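# Push the small wooden box's drawer shut

## Task

Close the drawer of the little wooden box so it stays shut without the robot holding it, keep the box standing upright on the table, then release it and pull the hands away.

## Robot and tools

Robot: two six-joint arms, left_arm and right_arm, face each other across a table. left_arm's base is on the +y side. The names do not tell you which side of a camera image an arm appears on. Both arms carry the same five-finger right hand, so the hands are not mirror images and every hand number means the same thing on both.

World frame: the origin sits on the table top halfway between the two arm bases. The table surface is z = 0 and +z is up. Reported positions are in metres, orientations are quaternions in w,x,y,z order, and velocities are in m/s and rad/s. Printed positions can be slightly off, more so at long reach.

Hand point: a spot 0.05 m in front of the palm, where the index pad would meet the thumb tip in a pinch. Its +z axis runs along the straightened fingers, +y points out of the palm, and +x runs across the palm toward the little finger, away from the thumb. Straight fingers extend 0.06 to 0.07 m past the point along +z. Across the palm the hand spans 0.08 m on the little-finger side. On the thumb side it spans 0.02 m with the thumb tucked in front of the palm, and up to 0.09 m otherwise. A wrist bracket on the little-finger side sticks out 0.03 m past the point in +y and 0.11 m across the palm, and it can collide with things.

Row layout: every row has 28 numbers, each in [-1, 1], and both arms are always included. The first 14 are for the left arm: dx, dy, dz, rx, ry, rz, then little, ring, middle, index, thumb_bend, thumb_turn, force_limit, speed. The next 14 follow the same order for the right arm. dx to rz are an offset, not a pose. They are measured from the hand point's pose at the start of the action, in the hand point's own axes; for a call's first action that is the last pose reported. Rows do not add up: each one is measured from that same start. A value of 1.0 equals 0.6 m or 180 degrees, and rx, ry, rz together form a single rotation vector. The finger values are absolute targets: +1 is straight and -1 is fully curled. thumb_bend runs from +1 straight to -1 bent. thumb_turn runs from +1 beside the palm to -1 across in front of it. A pinch is roughly index -0.22, thumb_bend -0.75, thumb_turn -0.57. force_limit maps linearly from -1 (about 0 N) to +1 (10 N at the fingertip, 15 N for the thumb motors) and only limits closing. speed maps from nearly 0 at -1 to full at +1, where a full finger stroke takes 0.6 s. No value means 'no change'. To leave a hand alone, resend the last eight hand numbers it carried out. If it has none yet, send its hand_measured six values followed by its hand_force_limit and hand_speed.

Tools:
- execute_actions(actions): a list of actions. Each action is a table of up to 15 rows, and each row lasts one control step (1/30 s). A shorter table repeats its last row until 15 steps are done. An empty list just returns the current state and images. On each step the command is clipped to within 100 mm and 16 degrees of the measured pose, and motion trails the command by about 0.17 s, so big offsets may need several actions.
- move(target, speed, stop_force, blocking): target is one 28-number row; its offsets count from the pose in the scene's latest result that showed one. Each hand point travels in a straight line and the arms finish together, in 0.5 to 10 s. speed is in m/s, from 0.002 to 0.5 (default 0.25); turning is capped at twice that value in rad/s. stop_force is in N, from 9 to 40, one value for both arms, and is accepted only after 0.2 s of scene time. If the wrist sensor reads that much extra push against the motion for 2 steps, the arm backs up 2 steps and holds. The push is measured along the line to the target, so it is unreliable while the hand is rotating. Leave stop_force out when backing away from something you are pressing on. With blocking=false you get a result after 0.5 s; this cannot be combined with stop_force, and you must call wait or stop before sending more motion. Hand numbers in the row are sent at the start of the move.
- wait(seconds): 0 to 10; the arms keep their last command and a running move carries on.
- stop(): brakes the running move; faster motion needs more room to stop.
- zoom_image(camera, region): camera is cam_left_wrist or cam_right_wrist (both 616x616 fisheye). region is [x0, y0, x1, y1] in pixels from the top-left corner, at most 504 by 504.
- show_instructions(): shows the reference images.
- finished_scene(scene): ends the given scene for good and reports success.

Results: each arm's hand point position, quaternion and velocities; Hand target lines; 'pose unreachable' when a clearance check changed the command; step readings with HELD marks; and hand_measured, hand_stopped_by (moving, target, force, stalled, fault) and hand_load_n (positive means something pushes the finger open). A grip that has slipped shows up as loads near 0. Wrist force and torque are given in end-effector axes; a press on a surface reads as force pointing back into the arm. Expect offsets of about 4 N and noise of about 2.4 N, and each axis saturates near 50 N. A move also reports a move: line giving the ending (done, off_target, moving, held, fault, contact), any limits (paced means clipped; held means steps were blocked and the arm may lurch afterwards), and how far each hand is from its target.

Suggested order: find the box and the open drawer front in the images, keep the hand straight and approach the drawer face, then push it closed along its slide slowly with stop_force. Check that the drawer is flush and the box is upright, then pull back without stop_force and open the hand.

Avoid: slamming or fast contact. The arms are stiff, so aiming even slightly past a firm surface can cause a fault. A joint torque fault (138 N m on the large joints, 25.7 N m on the wrist joints) or an outside force of 150 N stops that arm for 10 s. Also avoid tipping the box or pushing it off the table, letting the two arms touch or press on each other, and holding loads long enough to overheat motors (a warning comes at 70 °C and the brakes lock at 85 °C).

Each tool is called after "Request:" by a JSON object that holds its "op" and its "data", one argument or row to a line.

Reference images:

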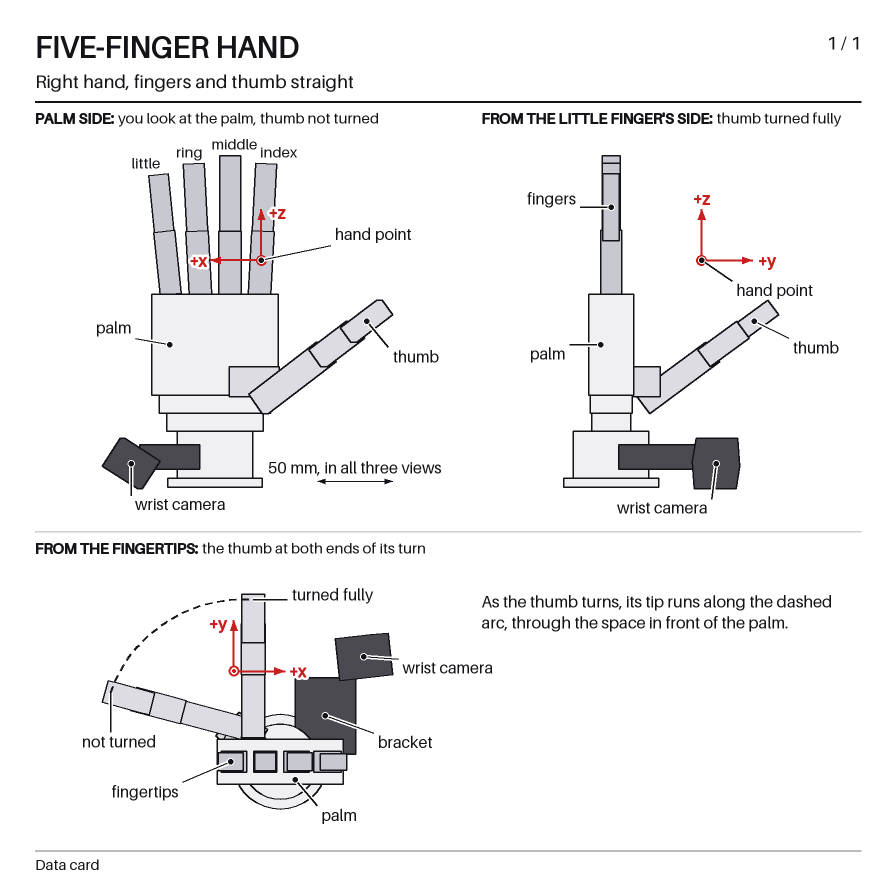

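## Session

I'll start by looking at the current state of the scene.

Request:
{"op": "execute_actions", "data": {
  "actions": []
}}

Scene clock: 0.00 s.
left_arm: end_effector_position=(+0.2983, +0.4671, +0.4799) hand_measured=(+1.000, +1.000, +1.000, +1.000, +1.000, +1.000) hand_load_n=(+0.0, +0.0, +0.0, +0.0, +0.0, +0.0) hand_stopped_by=(target, target, target, target, target, target) hand_force_limit=0.00 hand_speed=-0.80 end_effector_quat_wxyz=(+0.015, +0.340, +0.940, -0.003) end_effector_velocity=(+0.000, -0.000, -0.000) end_effector_angular_velocity=(+0.001, +0.001, -0.000) | right_arm: end_effector_position=(+0.1778, -0.2650, +0.4877) hand_measured=(+1.000, +1.000, +1.000, +1.000, +1.000, +1.000) hand_load_n=(+0.0, +0.0, +0.0, +0.0, +0.0, +0.0) hand_stopped_by=(target, target, target, target, target, target) hand_force_limit=0.00 hand_speed=-0.80 end_effector_quat_wxyz=(+0.034, -0.328, +0.944, +0.014) end_effector_velocity=(-0.000, +0.000, +0.000) end_effector_angular_velocity=(+0.000, -0.000, +0.002)
Joint positions: left_arm=[ 0.543 -1.742  1.349  1.937  1.556 -1.896] | right_arm=[-1.209 -1.739  1.319  1.924  1.544 -1.904]
Joint velocities: left_arm=[0.    0.001 0.001 0.    0.    0.001] | right_arm=[ 0.002  0.    -0.001  0.    -0.    -0.   ]
Joint torques (N m, as the arm reports them, + toward a larger angle): no reading
Motor temperatures (°C, as the motors report them): left_arm=[29 27 27 36 32 34] | right_arm=[30 26 27 35 39 38]
Wrist force (N, on the end effector, along its own x y z axes, offset not removed): no reading
Wrist torque (N m, same axes, about the end effector's origin, offset not removed): no reading
Hand target (left_arm): +0.298, +0.467, +0.480; +0.015, +0.340, +0.940, -0.003
Hand target (right_arm): +0.178, -0.265, +0.488; +0.034, -0.328, +0.944, +0.014

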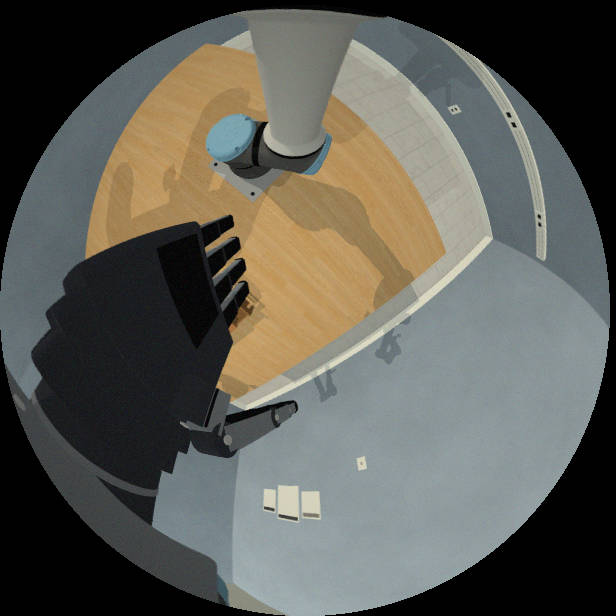

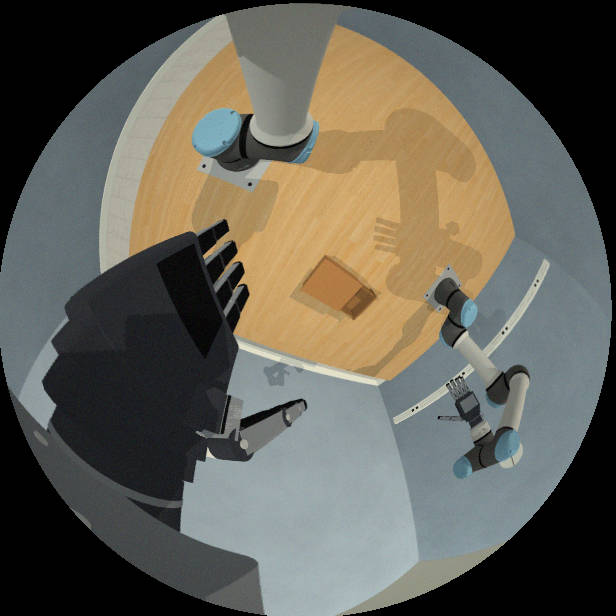

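Request:
{"op": "zoom_image", "data": {
  "camera": "cam_right_wrist",
  "region": [270, 230, 400, 340]
}}

Request:
{"op": "zoom_image", "data": {
  "camera": "cam_left_wrist",
  "region": [200, 260, 300, 360]
}}

Region (270, 230, 400, 340) of cam_right_wrist's 616x616 image, scaled by 3.877, with more detail than that image has; it fills the top 426 rows of this view, and the rest is white.

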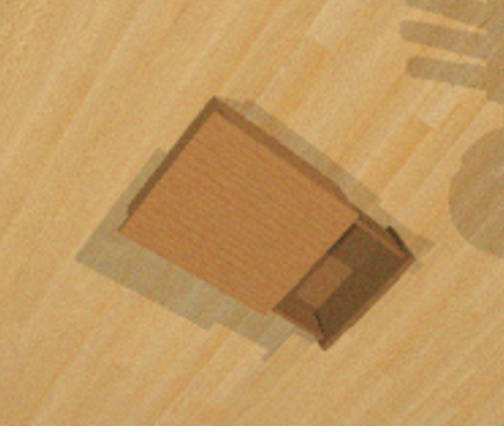

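Region (200, 260, 300, 360) of cam_left_wrist's 616x616 image, scaled by 5.040, with more detail than that image has.

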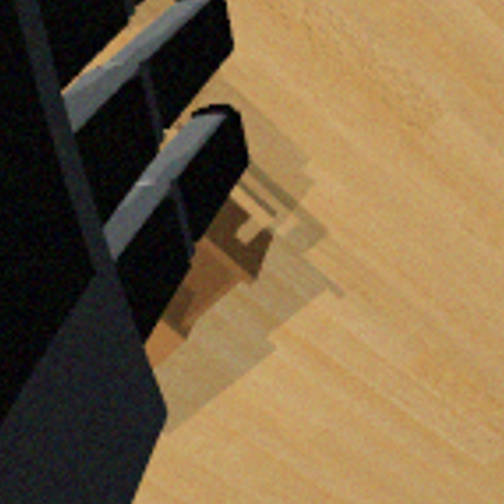

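Request:
{"op": "zoom_image", "data": {
  "camera": "cam_right_wrist",
  "region": [290, 245, 350, 305]
}}

Request:
{"op": "zoom_image", "data": {
  "camera": "cam_right_wrist",
  "region": [330, 270, 390, 330]
}}

Region (290, 245, 350, 305) of cam_right_wrist's 616x616 image, scaled by 8.400, with more detail than that image has.

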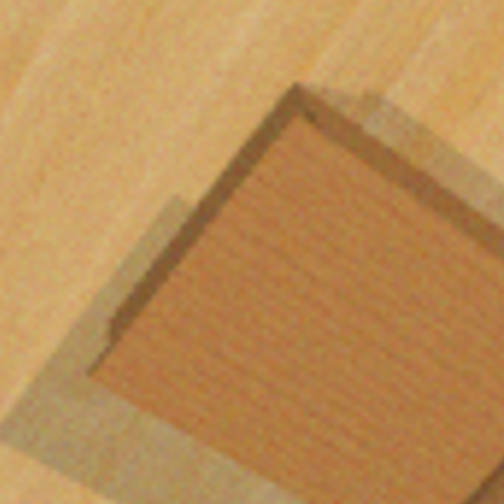

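Region (330, 270, 390, 330) of cam_right_wrist's 616x616 image, scaled by 8.400, with more detail than that image has.

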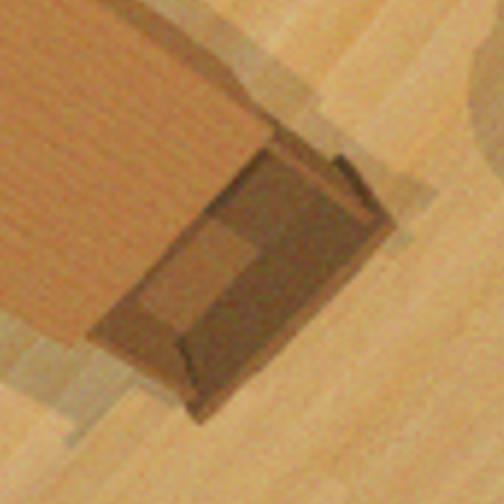

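Request:
{"op": "move", "data": {
  "target": [-0.2373, -0.2164, 0.6556, 0.0793, -0.016, -0.1967, 1, 1, 1, 1, 1, 1, 0.0, -0.8, -0.2654, 0.0075, 0.6174, -0.1223, -0.0303, 0.2383, 1, 1, 1, 1, 1, 1, 0.0, -0.8],
  "speed": 0.3
}}

Scene clock: 20.77 s.
left_arm: end_effector_position=(+0.3350, +0.2704, +0.0903) hand_measured=(+1.000, +1.000, +1.000, +1.000, +1.000, +1.000) hand_load_n=(+0.0, +0.0, +0.0, +0.0, +0.0, +0.0) hand_stopped_by=(target, target, target, target, target, target) hand_force_limit=0.00 hand_speed=-0.80 end_effector_quat_wxyz=(+0.005, -0.038, -0.991, +0.130) end_effector_velocity=(+0.000, -0.001, -0.002) end_effector_angular_velocity=(+0.001, +0.001, +0.002) | right_arm: end_effector_position=(+0.3194, -0.1465, +0.1300) hand_measured=(+1.000, +1.000, +1.000, +1.000, +1.000, +1.000) hand_load_n=(+0.0, +0.0, +0.0, +0.0, +0.0, +0.0) hand_stopped_by=(target, target, target, target, target, target) hand_force_limit=0.00 hand_speed=-0.80 end_effector_quat_wxyz=(+0.008, +0.038, +0.976, +0.216) end_effector_velocity=(+0.001, +0.001, -0.002) end_effector_angular_velocity=(+0.001, +0.000, -0.005)
Joint positions: left_arm=[ 0.482 -1.278  1.813  0.814  1.71  -2.59 ] | right_arm=[-1.193 -1.39   2.017  0.753  1.177 -1.104]
Joint velocities: left_arm=[-0.001  0.005  0.001 -0.004 -0.001 -0.003] | right_arm=[ 0.003  0.005 -0.001 -0.008  0.     0.009]
Joint torques (N m, as the arm reports them, + toward a larger angle): left_arm=[ -9.58 -19.3  -28.11   0.48  -2.29  -1.8 ] | right_arm=[  7.91 -12.14 -22.34  -0.77   1.65   2.13]
Motor temperatures (°C, as the motors report them): left_arm=[29 27 27 36 32 34] | right_arm=[30 26 27 35 39 38]
Wrist force (N, on the end effector, along its own x y z axes, offset not removed): left_arm=[-0.7 0.0 0.1] | right_arm=[1.4 -0.4 1.1]
Wrist torque (N m, same axes, about the end effector's origin, offset not removed): left_arm=[0.14 0.31 -0.16] | right_arm=[-0.19 -0.37 0.19]
Hand target (left_arm): +0.335, +0.270, +0.090; -0.005, +0.038, +0.991, -0.130
Hand target (right_arm): +0.320, -0.146, +0.130; +0.008, +0.038, +0.976, +0.216
Off the commanded pose (left_arm): 0.000 m, 0 deg.
Off the commanded pose (right_arm): 0.001 m, 0 deg.
move: done
camera_calibration (this result's frames):
cam_left_wrist: T_world_to_cam=[[0.133719, 0.957263, -0.256452, -0.28551], [0.84987, 0.0223376, 0.526519, -0.334524], [0.509746, -0.288357, -0.810562, 0.108201], [0, 0, 0, 1]] pos_world=[0.267325, 0.311981, 0.190617]
cam_right_wrist: T_world_to_cam=[[0.197231, 0.859488, 0.471573, 0.000442995], [0.807227, -0.415338, 0.419379, -0.372766], [0.556314, 0.297951, -0.775719, 0.0988234], [0, 0, 0, 1]] pos_world=[0.245843, -0.184649, 0.232781]

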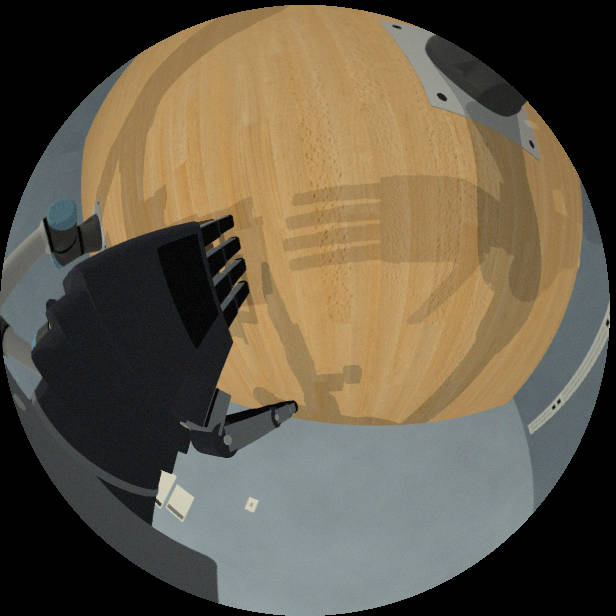

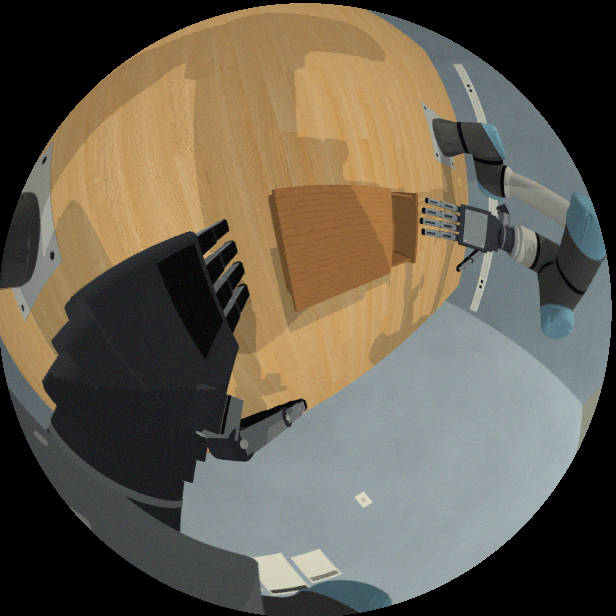

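Request:
{"op": "zoom_image", "data": {
  "camera": "cam_right_wrist",
  "region": [200, 160, 480, 340]
}}

Request:
{"op": "zoom_image", "data": {
  "camera": "cam_right_wrist",
  "region": [370, 170, 480, 280]
}}

Request:
{"op": "zoom_image", "data": {
  "camera": "cam_right_wrist",
  "region": [220, 180, 350, 320]
}}

Region (200, 160, 480, 340) of cam_right_wrist's 616x616 image, scaled by 1.800, with more detail than that image has; it fills the top 324 rows of this view, and the rest is white.

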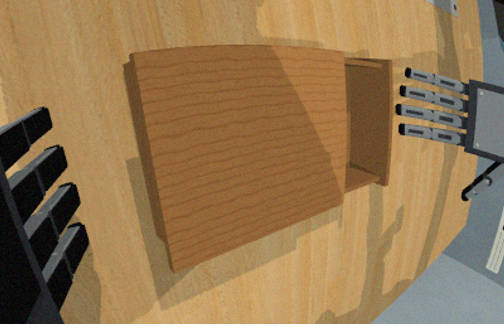

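Region (370, 170, 480, 280) of cam_right_wrist's 616x616 image, scaled by 4.582, with more detail than that image has.

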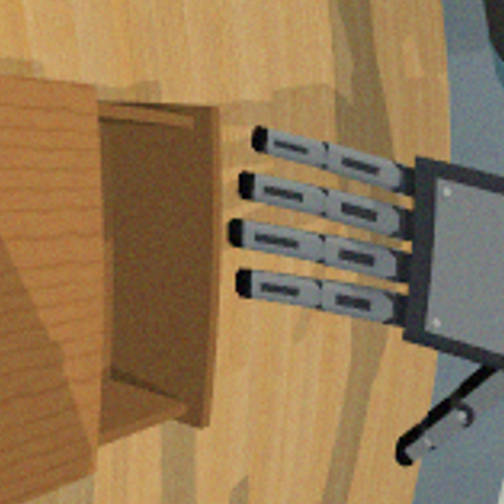

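Region (220, 180, 350, 320) of cam_right_wrist's 616x616 image, scaled by 3.600, with more detail than that image has; it fills the left 468 columns of this view, and the rest is white.

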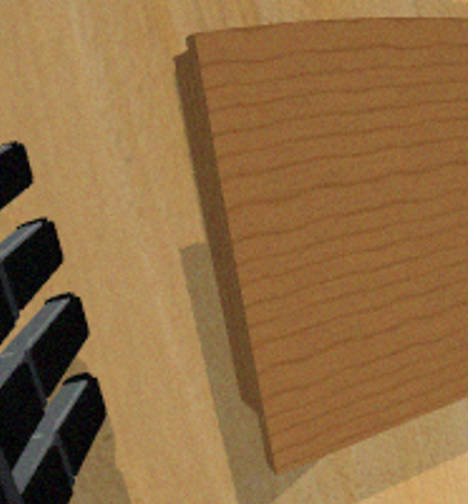

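Request:
{"op": "move", "data": {
  "target": [-0.0333, -0.0418, 0.0497, 0, 0, 0, 1, 1, 1, 1, 1, 1, 0.0, -0.8, 0, 0.0558, 0.0445, 0, 0, 0, 1, 1, 1, 1, 1, 1, 0.0, -0.8],
  "speed": 0.1
}}

Scene clock: 30.50 s.
left_arm: end_effector_position=(+0.3523, +0.2374, +0.0682) hand_measured=(+1.000, +1.000, +1.000, +1.000, +1.000, +1.000) hand_load_n=(+0.0, -2.0, +0.0, +0.0, +0.0, +0.0) hand_stopped_by=(target, target, target, target, target, target) hand_force_limit=0.00 hand_speed=-0.80 end_effector_quat_wxyz=(+0.005, -0.038, -0.991, +0.130) end_effector_velocity=(+0.001, -0.002, -0.001) end_effector_angular_velocity=(-0.000, +0.002, +0.001) | right_arm: end_effector_position=(+0.3226, -0.1054, +0.1199) hand_measured=(+1.000, +1.000, +1.000, +1.000, +1.000, +1.000) hand_load_n=(+0.0, +0.0, +0.0, +0.0, +0.0, +0.0) hand_stopped_by=(target, target, target, target, target, target) hand_force_limit=0.00 hand_speed=-0.80 end_effector_quat_wxyz=(+0.008, +0.038, +0.976, +0.216) end_effector_velocity=(-0.000, +0.003, -0.001) end_effector_angular_velocity=(-0.001, +0.001, -0.001)
Joint positions: left_arm=[ 0.482 -1.174  1.73   0.792  1.71  -2.591] | right_arm=[-1.077 -1.311  1.933  0.713  1.201 -0.982]
Joint velocities: left_arm=[ 0.001  0.007 -0.005 -0.001  0.001 -0.   ] | right_arm=[ 0.009  0.006 -0.006 -0.002  0.003  0.01 ]
Joint torques (N m, as the arm reports them, + toward a larger angle): left_arm=[  8.34 -24.18 -28.67  -0.56   3.17   1.53] | right_arm=[ 10.91 -15.32 -22.1   -1.17   1.24   1.97]
Motor temperatures (°C, as the motors report them): left_arm=[29 27 27 36 32 34] | right_arm=[30 26 27 35 39 38]
Wrist force (N, on the end effector, along its own x y z axes, offset not removed): left_arm=[0.8 3.4 -1.2] | right_arm=[-1.4 -1.2 0.0]
Wrist torque (N m, same axes, about the end effector's origin, offset not removed): left_arm=[0.21 0.28 0.10] | right_arm=[0.10 -0.01 0.10]
Hand target (left_arm): +0.352, +0.237, +0.068; -0.005, +0.038, +0.991, -0.130
Hand target (right_arm): +0.323, -0.105, +0.120; +0.008, +0.038, +0.976, +0.216
Off the commanded pose (left_arm): 0.000 m, 0 deg.
Off the commanded pose (right_arm): 0.000 m, 0 deg.
move: done
camera_calibration (this result's frames):
cam_left_wrist: T_world_to_cam=[[0.133744, 0.957286, -0.256351, -0.261909], [0.849831, 0.0222815, 0.526583, -0.336804], [0.509803, -0.288282, -0.810552, 0.0718273], [0, 0, 0, 1]] pos_world=[0.284637, 0.278932, 0.168434]
cam_right_wrist: T_world_to_cam=[[0.197235, 0.859458, 0.471624, -0.0307447], [0.807396, -0.415275, 0.419116, -0.354072], [0.556067, 0.298123, -0.77583, 0.0771133], [0, 0, 0, 1]] pos_world=[0.24906, -0.143603, 0.222724]

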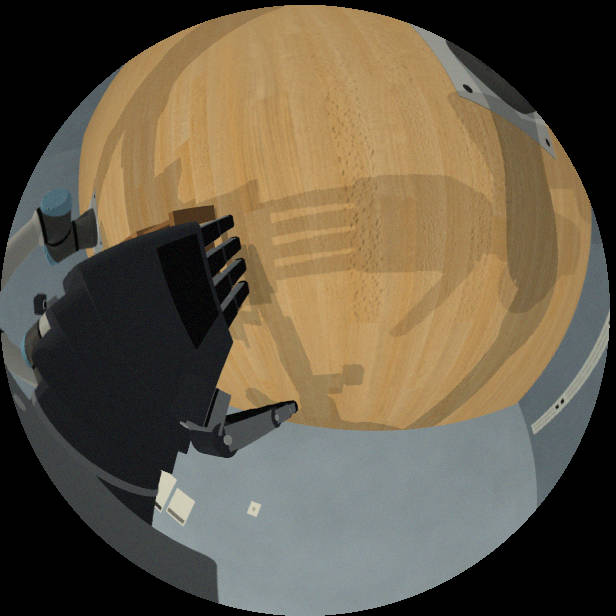

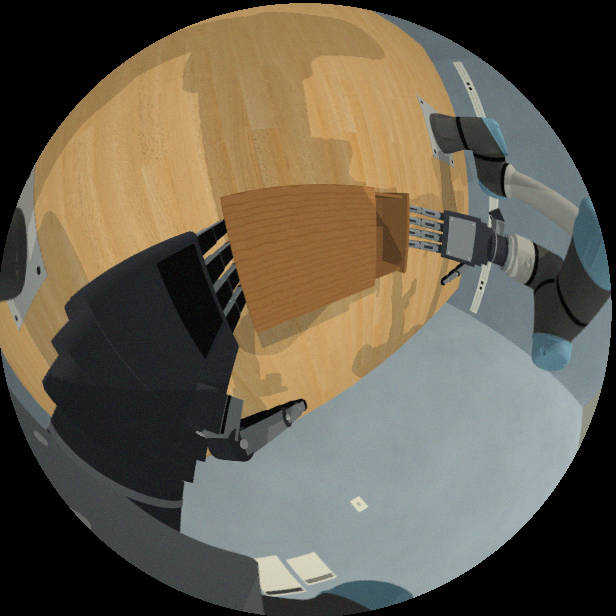

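Request:
{"op": "zoom_image", "data": {
  "camera": "cam_right_wrist",
  "region": [180, 170, 480, 350]
}}

Request:
{"op": "zoom_image", "data": {
  "camera": "cam_right_wrist",
  "region": [355, 175, 465, 295]
}}

Region (180, 170, 480, 350) of cam_right_wrist's 616x616 image, scaled by 1.680, with more detail than that image has; it fills the top 302 rows of this view, and the rest is white.

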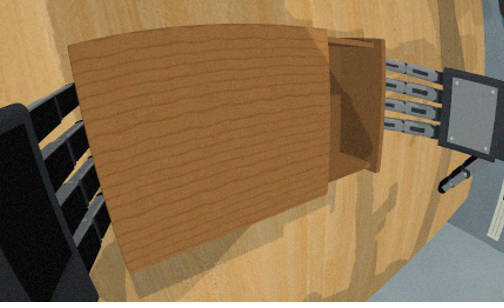

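Region (355, 175, 465, 295) of cam_right_wrist's 616x616 image, scaled by 4.200, with more detail than that image has; it fills the left 462 columns of this view, and the rest is white.

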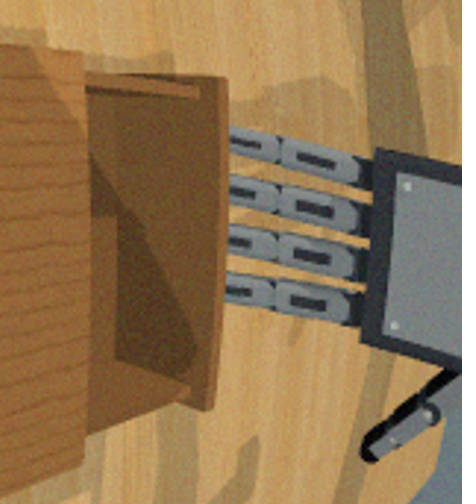

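Request:
{"op": "move", "data": {
  "target": [0, -0.1127, 0.0302, 0, 0, 0, 1, 1, 1, 1, 1, 1, 0.0, -0.8, 0, 0, 0, 0, 0, 0, 1, 1, 1, 1, 1, 1, 0.0, -0.8],
  "speed": 0.05,
  "stop_force": 15
}}

Scene clock: 34.10 s.
left_arm: end_effector_position=(+0.3469, +0.1679, +0.0681) hand_measured=(+1.000, +1.000, +1.000, +1.000, +1.000, +1.000) hand_load_n=(+0.0, -4.5, -1.5, +0.0, +0.0, +0.0) hand_stopped_by=(target, target, target, target, target, target) hand_force_limit=0.00 hand_speed=-0.80 end_effector_quat_wxyz=(+0.005, -0.038, -0.991, +0.130) end_effector_velocity=(+0.000, -0.002, -0.000) end_effector_angular_velocity=(+0.001, -0.000, -0.000) | right_arm: end_effector_position=(+0.3226, -0.1054, +0.1199) hand_measured=(+1.000, +1.000, +1.000, +1.000, +1.000, +1.000) hand_load_n=(+0.0, +0.0, +0.0, +0.5, +0.0, +0.0) hand_stopped_by=(target, target, target, target, target, target) hand_force_limit=0.00 hand_speed=-0.80 end_effector_quat_wxyz=(+0.008, +0.038, +0.976, +0.216) end_effector_velocity=(-0.000, +0.000, +0.000) end_effector_angular_velocity=(+0.000, -0.000, +0.001)
Joint positions: left_arm=[ 0.4   -1.075  1.575  0.838  1.692 -2.672] | right_arm=[-1.077 -1.311  1.933  0.713  1.201 -0.982]
Joint velocities: left_arm=[-0.002  0.005 -0.007  0.002 -0.001 -0.001] | right_arm=[ 0.001  0.    -0.    -0.     0.    -0.   ]
Joint torques (N m, as the arm reports them, + toward a larger angle): left_arm=[-11.59 -29.42 -32.27   1.    -1.86  -1.9 ] | right_arm=[ -7.85 -32.91  -3.29   3.97  -5.33  -2.33]
Motor temperatures (°C, as the motors report them): left_arm=[29 27 27 36 32 34] | right_arm=[30 26 27 35 39 38]
Wrist force (N, on the end effector, along its own x y z axes, offset not removed): left_arm=[1.6 7.1 -4.4] | right_arm=[-0.8 -6.5 -0.6]
Wrist torque (N m, same axes, about the end effector's origin, offset not removed): left_arm=[0.24 0.43 0.24] | right_arm=[0.01 -0.33 0.02]
Hand target (left_arm): +0.347, +0.168, +0.068; -0.005, +0.038, +0.991, -0.130
Hand target (right_arm): +0.323, -0.105, +0.120; +0.008, +0.038, +0.976, +0.216
Off the commanded pose (left_arm): 0.000 m, 0 deg.
Off the commanded pose (right_arm): 0.000 m, 0 deg.
move: done
camera_calibration (this result's frames):
cam_left_wrist: T_world_to_cam=[[0.133732, 0.957259, -0.256457, -0.194698], [0.849877, 0.0223251, 0.526508, -0.33071], [0.50973, -0.288368, -0.810567, 0.0545038], [0, 0, 0, 1]] pos_world=[0.279318, 0.209476, 0.168369]
cam_right_wrist: T_world_to_cam=[[0.197238, 0.859459, 0.471621, -0.0307455], [0.807395, -0.415277, 0.419117, -0.354072], [0.556067, 0.298119, -0.775831, 0.0771118], [0, 0, 0, 1]] pos_world=[0.249061, -0.143602, 0.222724]

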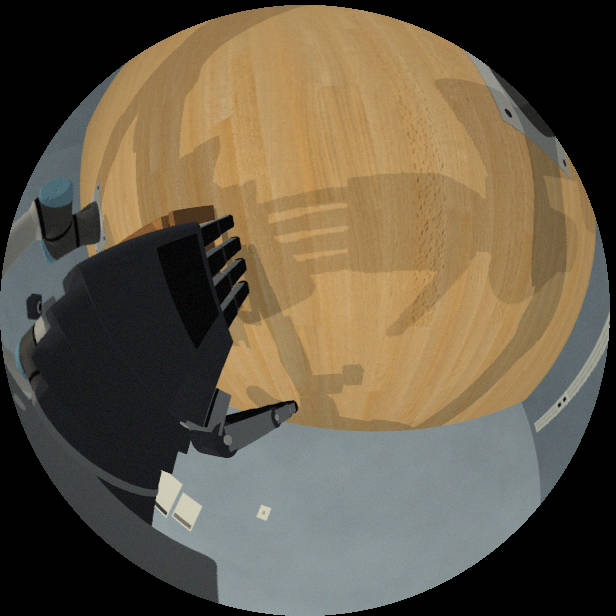

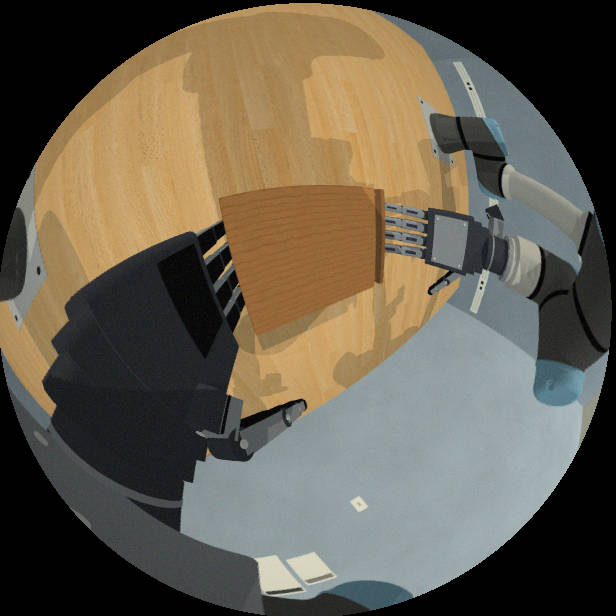

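Request:
{"op": "zoom_image", "data": {
  "camera": "cam_right_wrist",
  "region": [340, 175, 450, 295]
}}

Request:
{"op": "zoom_image", "data": {
  "camera": "cam_left_wrist",
  "region": [100, 180, 260, 280]
}}

Region (340, 175, 450, 295) of cam_right_wrist's 616x616 image, scaled by 4.200, with more detail than that image has; it fills the left 462 columns of this view, and the rest is white.

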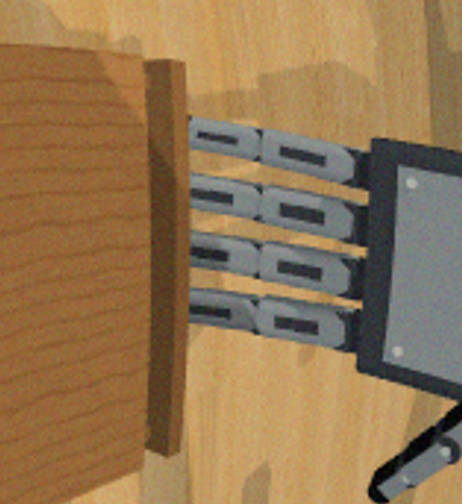

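Region (100, 180, 260, 280) of cam_left_wrist's 616x616 image, scaled by 3.150, with more detail than that image has; it fills the top 315 rows of this view, and the rest is white.

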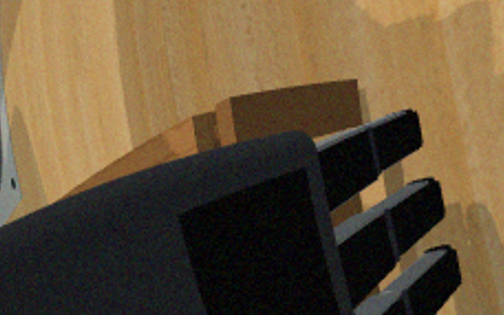

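Request:
{"op": "move", "data": {
  "target": [0, -0.0354, 0.0095, 0, 0, 0, 1, 1, 1, 1, 1, 1, 0.0, -0.8, 0, 0, 0, 0, 0, 0, 1, 1, 1, 1, 1, 1, 0.0, -0.8],
  "speed": 0.012,
  "stop_force": 10
}}

Scene clock: 36.93 s.
left_arm: end_effector_position=(+0.3457, +0.1513, +0.0681) hand_measured=(+1.000, +0.998, +1.000, +1.000, +1.000, +1.000) hand_load_n=(-0.5, -9.5, -6.5, -4.5, +0.0, +0.0) hand_stopped_by=(target, target, target, target, target, target) hand_force_limit=0.00 hand_speed=-0.80 end_effector_quat_wxyz=(+0.005, -0.038, -0.991, +0.130) end_effector_velocity=(+0.001, +0.003, -0.000) end_effector_angular_velocity=(-0.002, -0.001, -0.002) | right_arm: end_effector_position=(+0.3226, -0.1055, +0.1199) hand_measured=(+1.000, +1.000, +1.000, +1.000, +1.000, +1.000) hand_load_n=(+0.0, +0.0, +0.5, +1.0, +0.0, +0.0) hand_stopped_by=(target, target, target, target, target, target) hand_force_limit=0.00 hand_speed=-0.80 end_effector_quat_wxyz=(+0.008, +0.038, +0.976, +0.216) end_effector_velocity=(-0.000, +0.001, +0.000) end_effector_angular_velocity=(+0.000, -0.001, +0.002)
Joint positions: left_arm=[ 0.383 -1.049  1.533  0.852  1.687 -2.688] | right_arm=[-1.077 -1.311  1.933  0.713  1.201 -0.982]
Joint velocities: left_arm=[ 0.003 -0.005  0.009 -0.006  0.001  0.005] | right_arm=[ 0.001 -0.    -0.    -0.001  0.    -0.001]
Joint torques (N m, as the arm reports them, + toward a larger angle): left_arm=[  2.22 -43.58 -12.06  -5.67   4.94   1.55] | right_arm=[ -1.67 -32.25  -7.73  -0.85  -4.9   -1.82]
Motor temperatures (°C, as the motors report them): left_arm=[29 27 27 36 32 34] | right_arm=[30 26 27 35 39 38]
Wrist force (N, on the end effector, along its own x y z axes, offset not removed): left_arm=[2.6 22.5 -7.1] | right_arm=[2.2 -20.3 -10.2]
Wrist torque (N m, same axes, about the end effector's origin, offset not removed): left_arm=[-0.23 0.49 0.78] | right_arm=[1.08 -0.69 -0.02]
Hand target (left_arm): +0.346, +0.152, +0.068; -0.005, +0.038, +0.991, -0.130
Hand target (right_arm): +0.323, -0.105, +0.120; +0.008, +0.038, +0.976, +0.216
Off the commanded pose (left_arm): 0.005 m, 0 deg.
Off the commanded pose (right_arm): 0.000 m, 0 deg.
move: contact (left_arm)
camera_calibration (this result's frames):
cam_left_wrist: T_world_to_cam=[[0.133719, 0.957293, -0.256337, -0.17859], [0.849782, 0.0223241, 0.526661, -0.329278], [0.509892, -0.288255, -0.810506, 0.050278], [0, 0, 0, 1]] pos_world=[0.278059, 0.192806, 0.16839]
cam_right_wrist: T_world_to_cam=[[0.197376, 0.859486, 0.471514, -0.0307229], [0.807442, -0.415293, 0.41901, -0.354068], [0.55595, 0.298018, -0.775954, 0.0771657], [0, 0, 0, 1]] pos_world=[0.249054, -0.143633, 0.222721]

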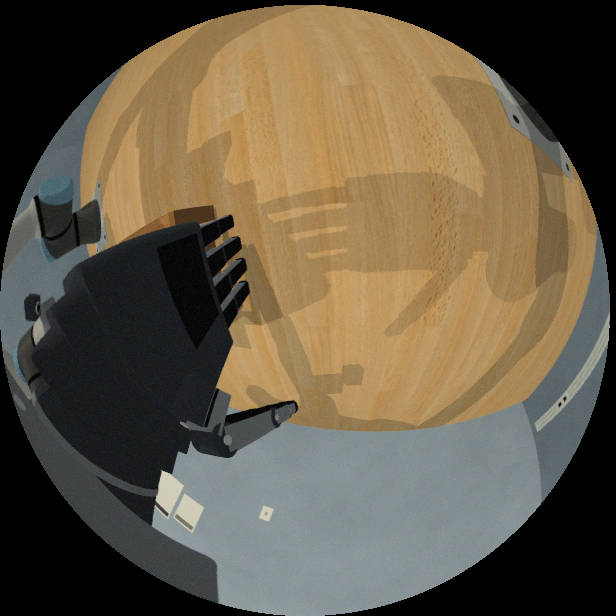

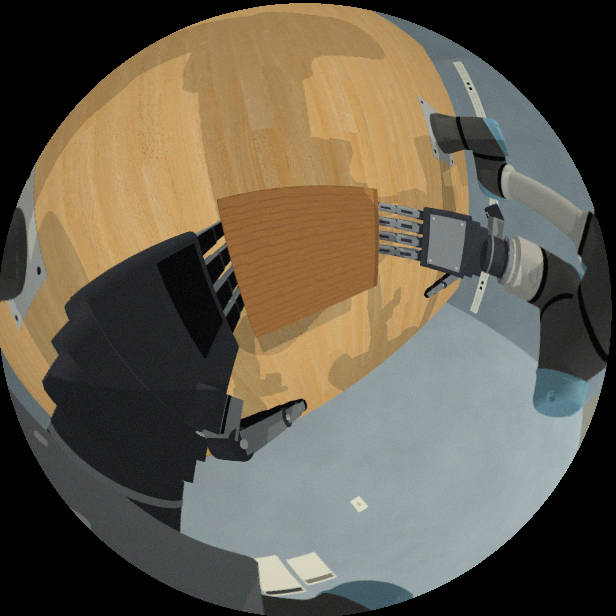

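Request:
{"op": "zoom_image", "data": {
  "camera": "cam_right_wrist",
  "region": [340, 175, 450, 295]
}}

Request:
{"op": "move", "data": {
  "target": [0, 0.1587, -0.1807, 0, 0, 0, 1, 1, 1, 1, 1, 1, 0.0, -0.8, 0, -0.125, -0.2053, 0, 0, 0, 1, 1, 1, 1, 1, 1, 0.0, -0.8],
  "speed": 0.2
}}

Region (340, 175, 450, 295) of cam_right_wrist's 616x616 image, scaled by 4.200, with more detail than that image has; it fills the left 462 columns of this view, and the rest is white.

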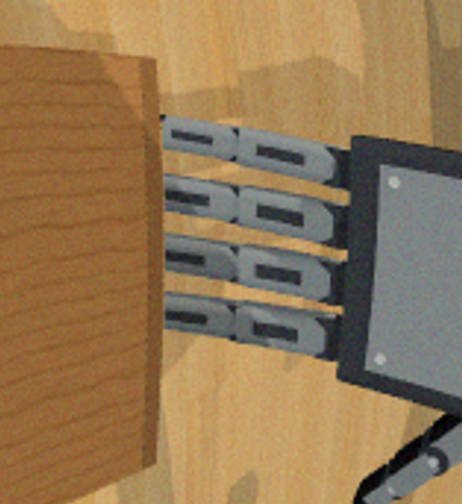

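Scene clock: 39.30 s.
left_arm: end_effector_position=(+0.3549, +0.2708, +0.1482) hand_measured=(+1.000, +1.000, +1.000, +1.000, +1.000, +1.000) hand_load_n=(+0.0, +0.0, +0.0, +0.0, +0.0, +0.0) hand_stopped_by=(target, target, target, target, target, target) hand_force_limit=0.00 hand_speed=-0.80 end_effector_quat_wxyz=(+0.005, -0.038, -0.991, +0.130) end_effector_velocity=(-0.000, +0.001, +0.001) end_effector_angular_velocity=(-0.000, +0.001, +0.001) | right_arm: end_effector_position=(+0.3134, -0.2246, +0.2000) hand_measured=(+1.000, +1.000, +1.000, +1.000, +1.000, +1.000) hand_load_n=(+0.0, +0.0, +0.0, +0.0, +0.0, +0.0) hand_stopped_by=(target, target, target, target, target, target) hand_force_limit=0.00 hand_speed=-0.80 end_effector_quat_wxyz=(+0.009, +0.038, +0.976, +0.216) end_effector_velocity=(-0.001, -0.002, +0.001) end_effector_angular_velocity=(+0.001, +0.000, +0.003)
Joint positions: left_arm=[ 0.529 -1.304  1.685  0.975  1.72  -2.544] | right_arm=[-1.476 -1.604  2.077  1.029  1.141 -1.41 ]
Joint velocities: left_arm=[ 0.002 -0.002  0.001  0.002  0.001  0.001] | right_arm=[-0.009 -0.004  0.003  0.007 -0.002 -0.013]
Joint torques (N m, as the arm reports them, + toward a larger angle): left_arm=[  9.72 -33.86  -3.68   2.99   2.95   1.77] | right_arm=[ -9.33 -22.79  -2.29   4.74  -3.78  -2.37]
Motor temperatures (°C, as the motors report them): left_arm=[29 27 27 36 32 34] | right_arm=[30 26 27 35 39 38]
Wrist force (N, on the end effector, along its own x y z axes, offset not removed): left_arm=[-1.7 0.9 0.3] | right_arm=[0.0 -0.3 2.5]
Wrist torque (N m, same axes, about the end effector's origin, offset not removed): left_arm=[0.26 0.41 -0.18] | right_arm=[-0.21 -0.09 0.20]
Hand target (left_arm): +0.355, +0.271, +0.148; -0.005, +0.038, +0.991, -0.130
Hand target (right_arm): +0.313, -0.225, +0.200; +0.008, +0.038, +0.976, +0.216
Off the commanded pose (left_arm): 0.000 m, 0 deg.
Off the commanded pose (right_arm): 0.001 m, 0 deg.
move: done
camera_calibration (this result's frames):
cam_left_wrist: T_world_to_cam=[[0.133752, 0.957331, -0.256178, -0.273729], [0.849688, 0.0222609, 0.526815, -0.381909], [0.51004, -0.288134, -0.810456, 0.1449], [0, 0, 0, 1]] pos_world=[0.287211, 0.312302, 0.248507]
cam_right_wrist: T_world_to_cam=[[0.197422, 0.859621, 0.47125, 0.0357474], [0.806861, -0.415506, 0.419916, -0.429709], [0.556776, 0.297333, -0.775625, 0.17939], [0, 0, 0, 1]] pos_world=[0.239778, -0.262614, 0.302735]

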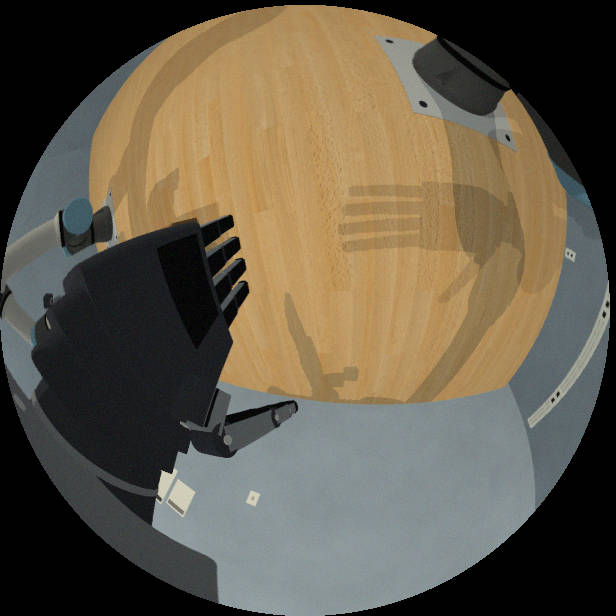

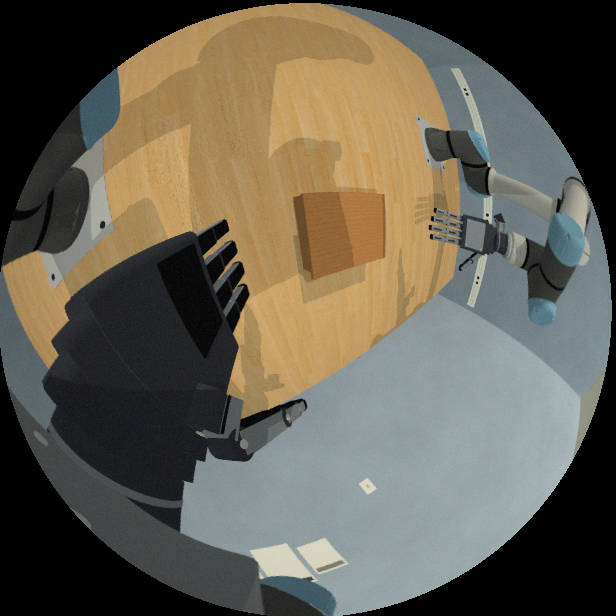

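Request:
{"op": "zoom_image", "data": {
  "camera": "cam_right_wrist",
  "region": [280, 175, 410, 305]
}}

Region (280, 175, 410, 305) of cam_right_wrist's 616x616 image, scaled by 3.877, with more detail than that image has.

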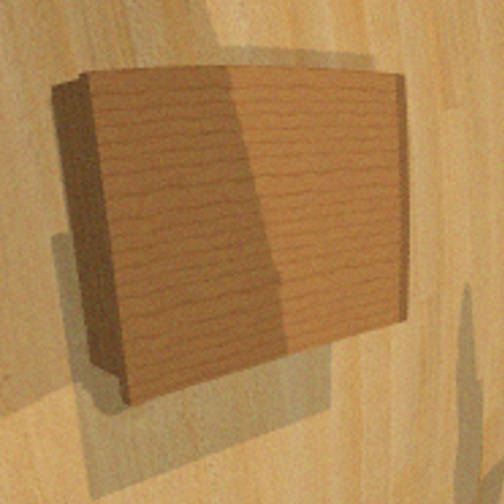

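The drawer is shut flush against the box, the box is upright, and both hands are clear.

Request:
{"op": "finished_scene", "data": {
  "scene": 1
}}

The scene is finished: the task was done.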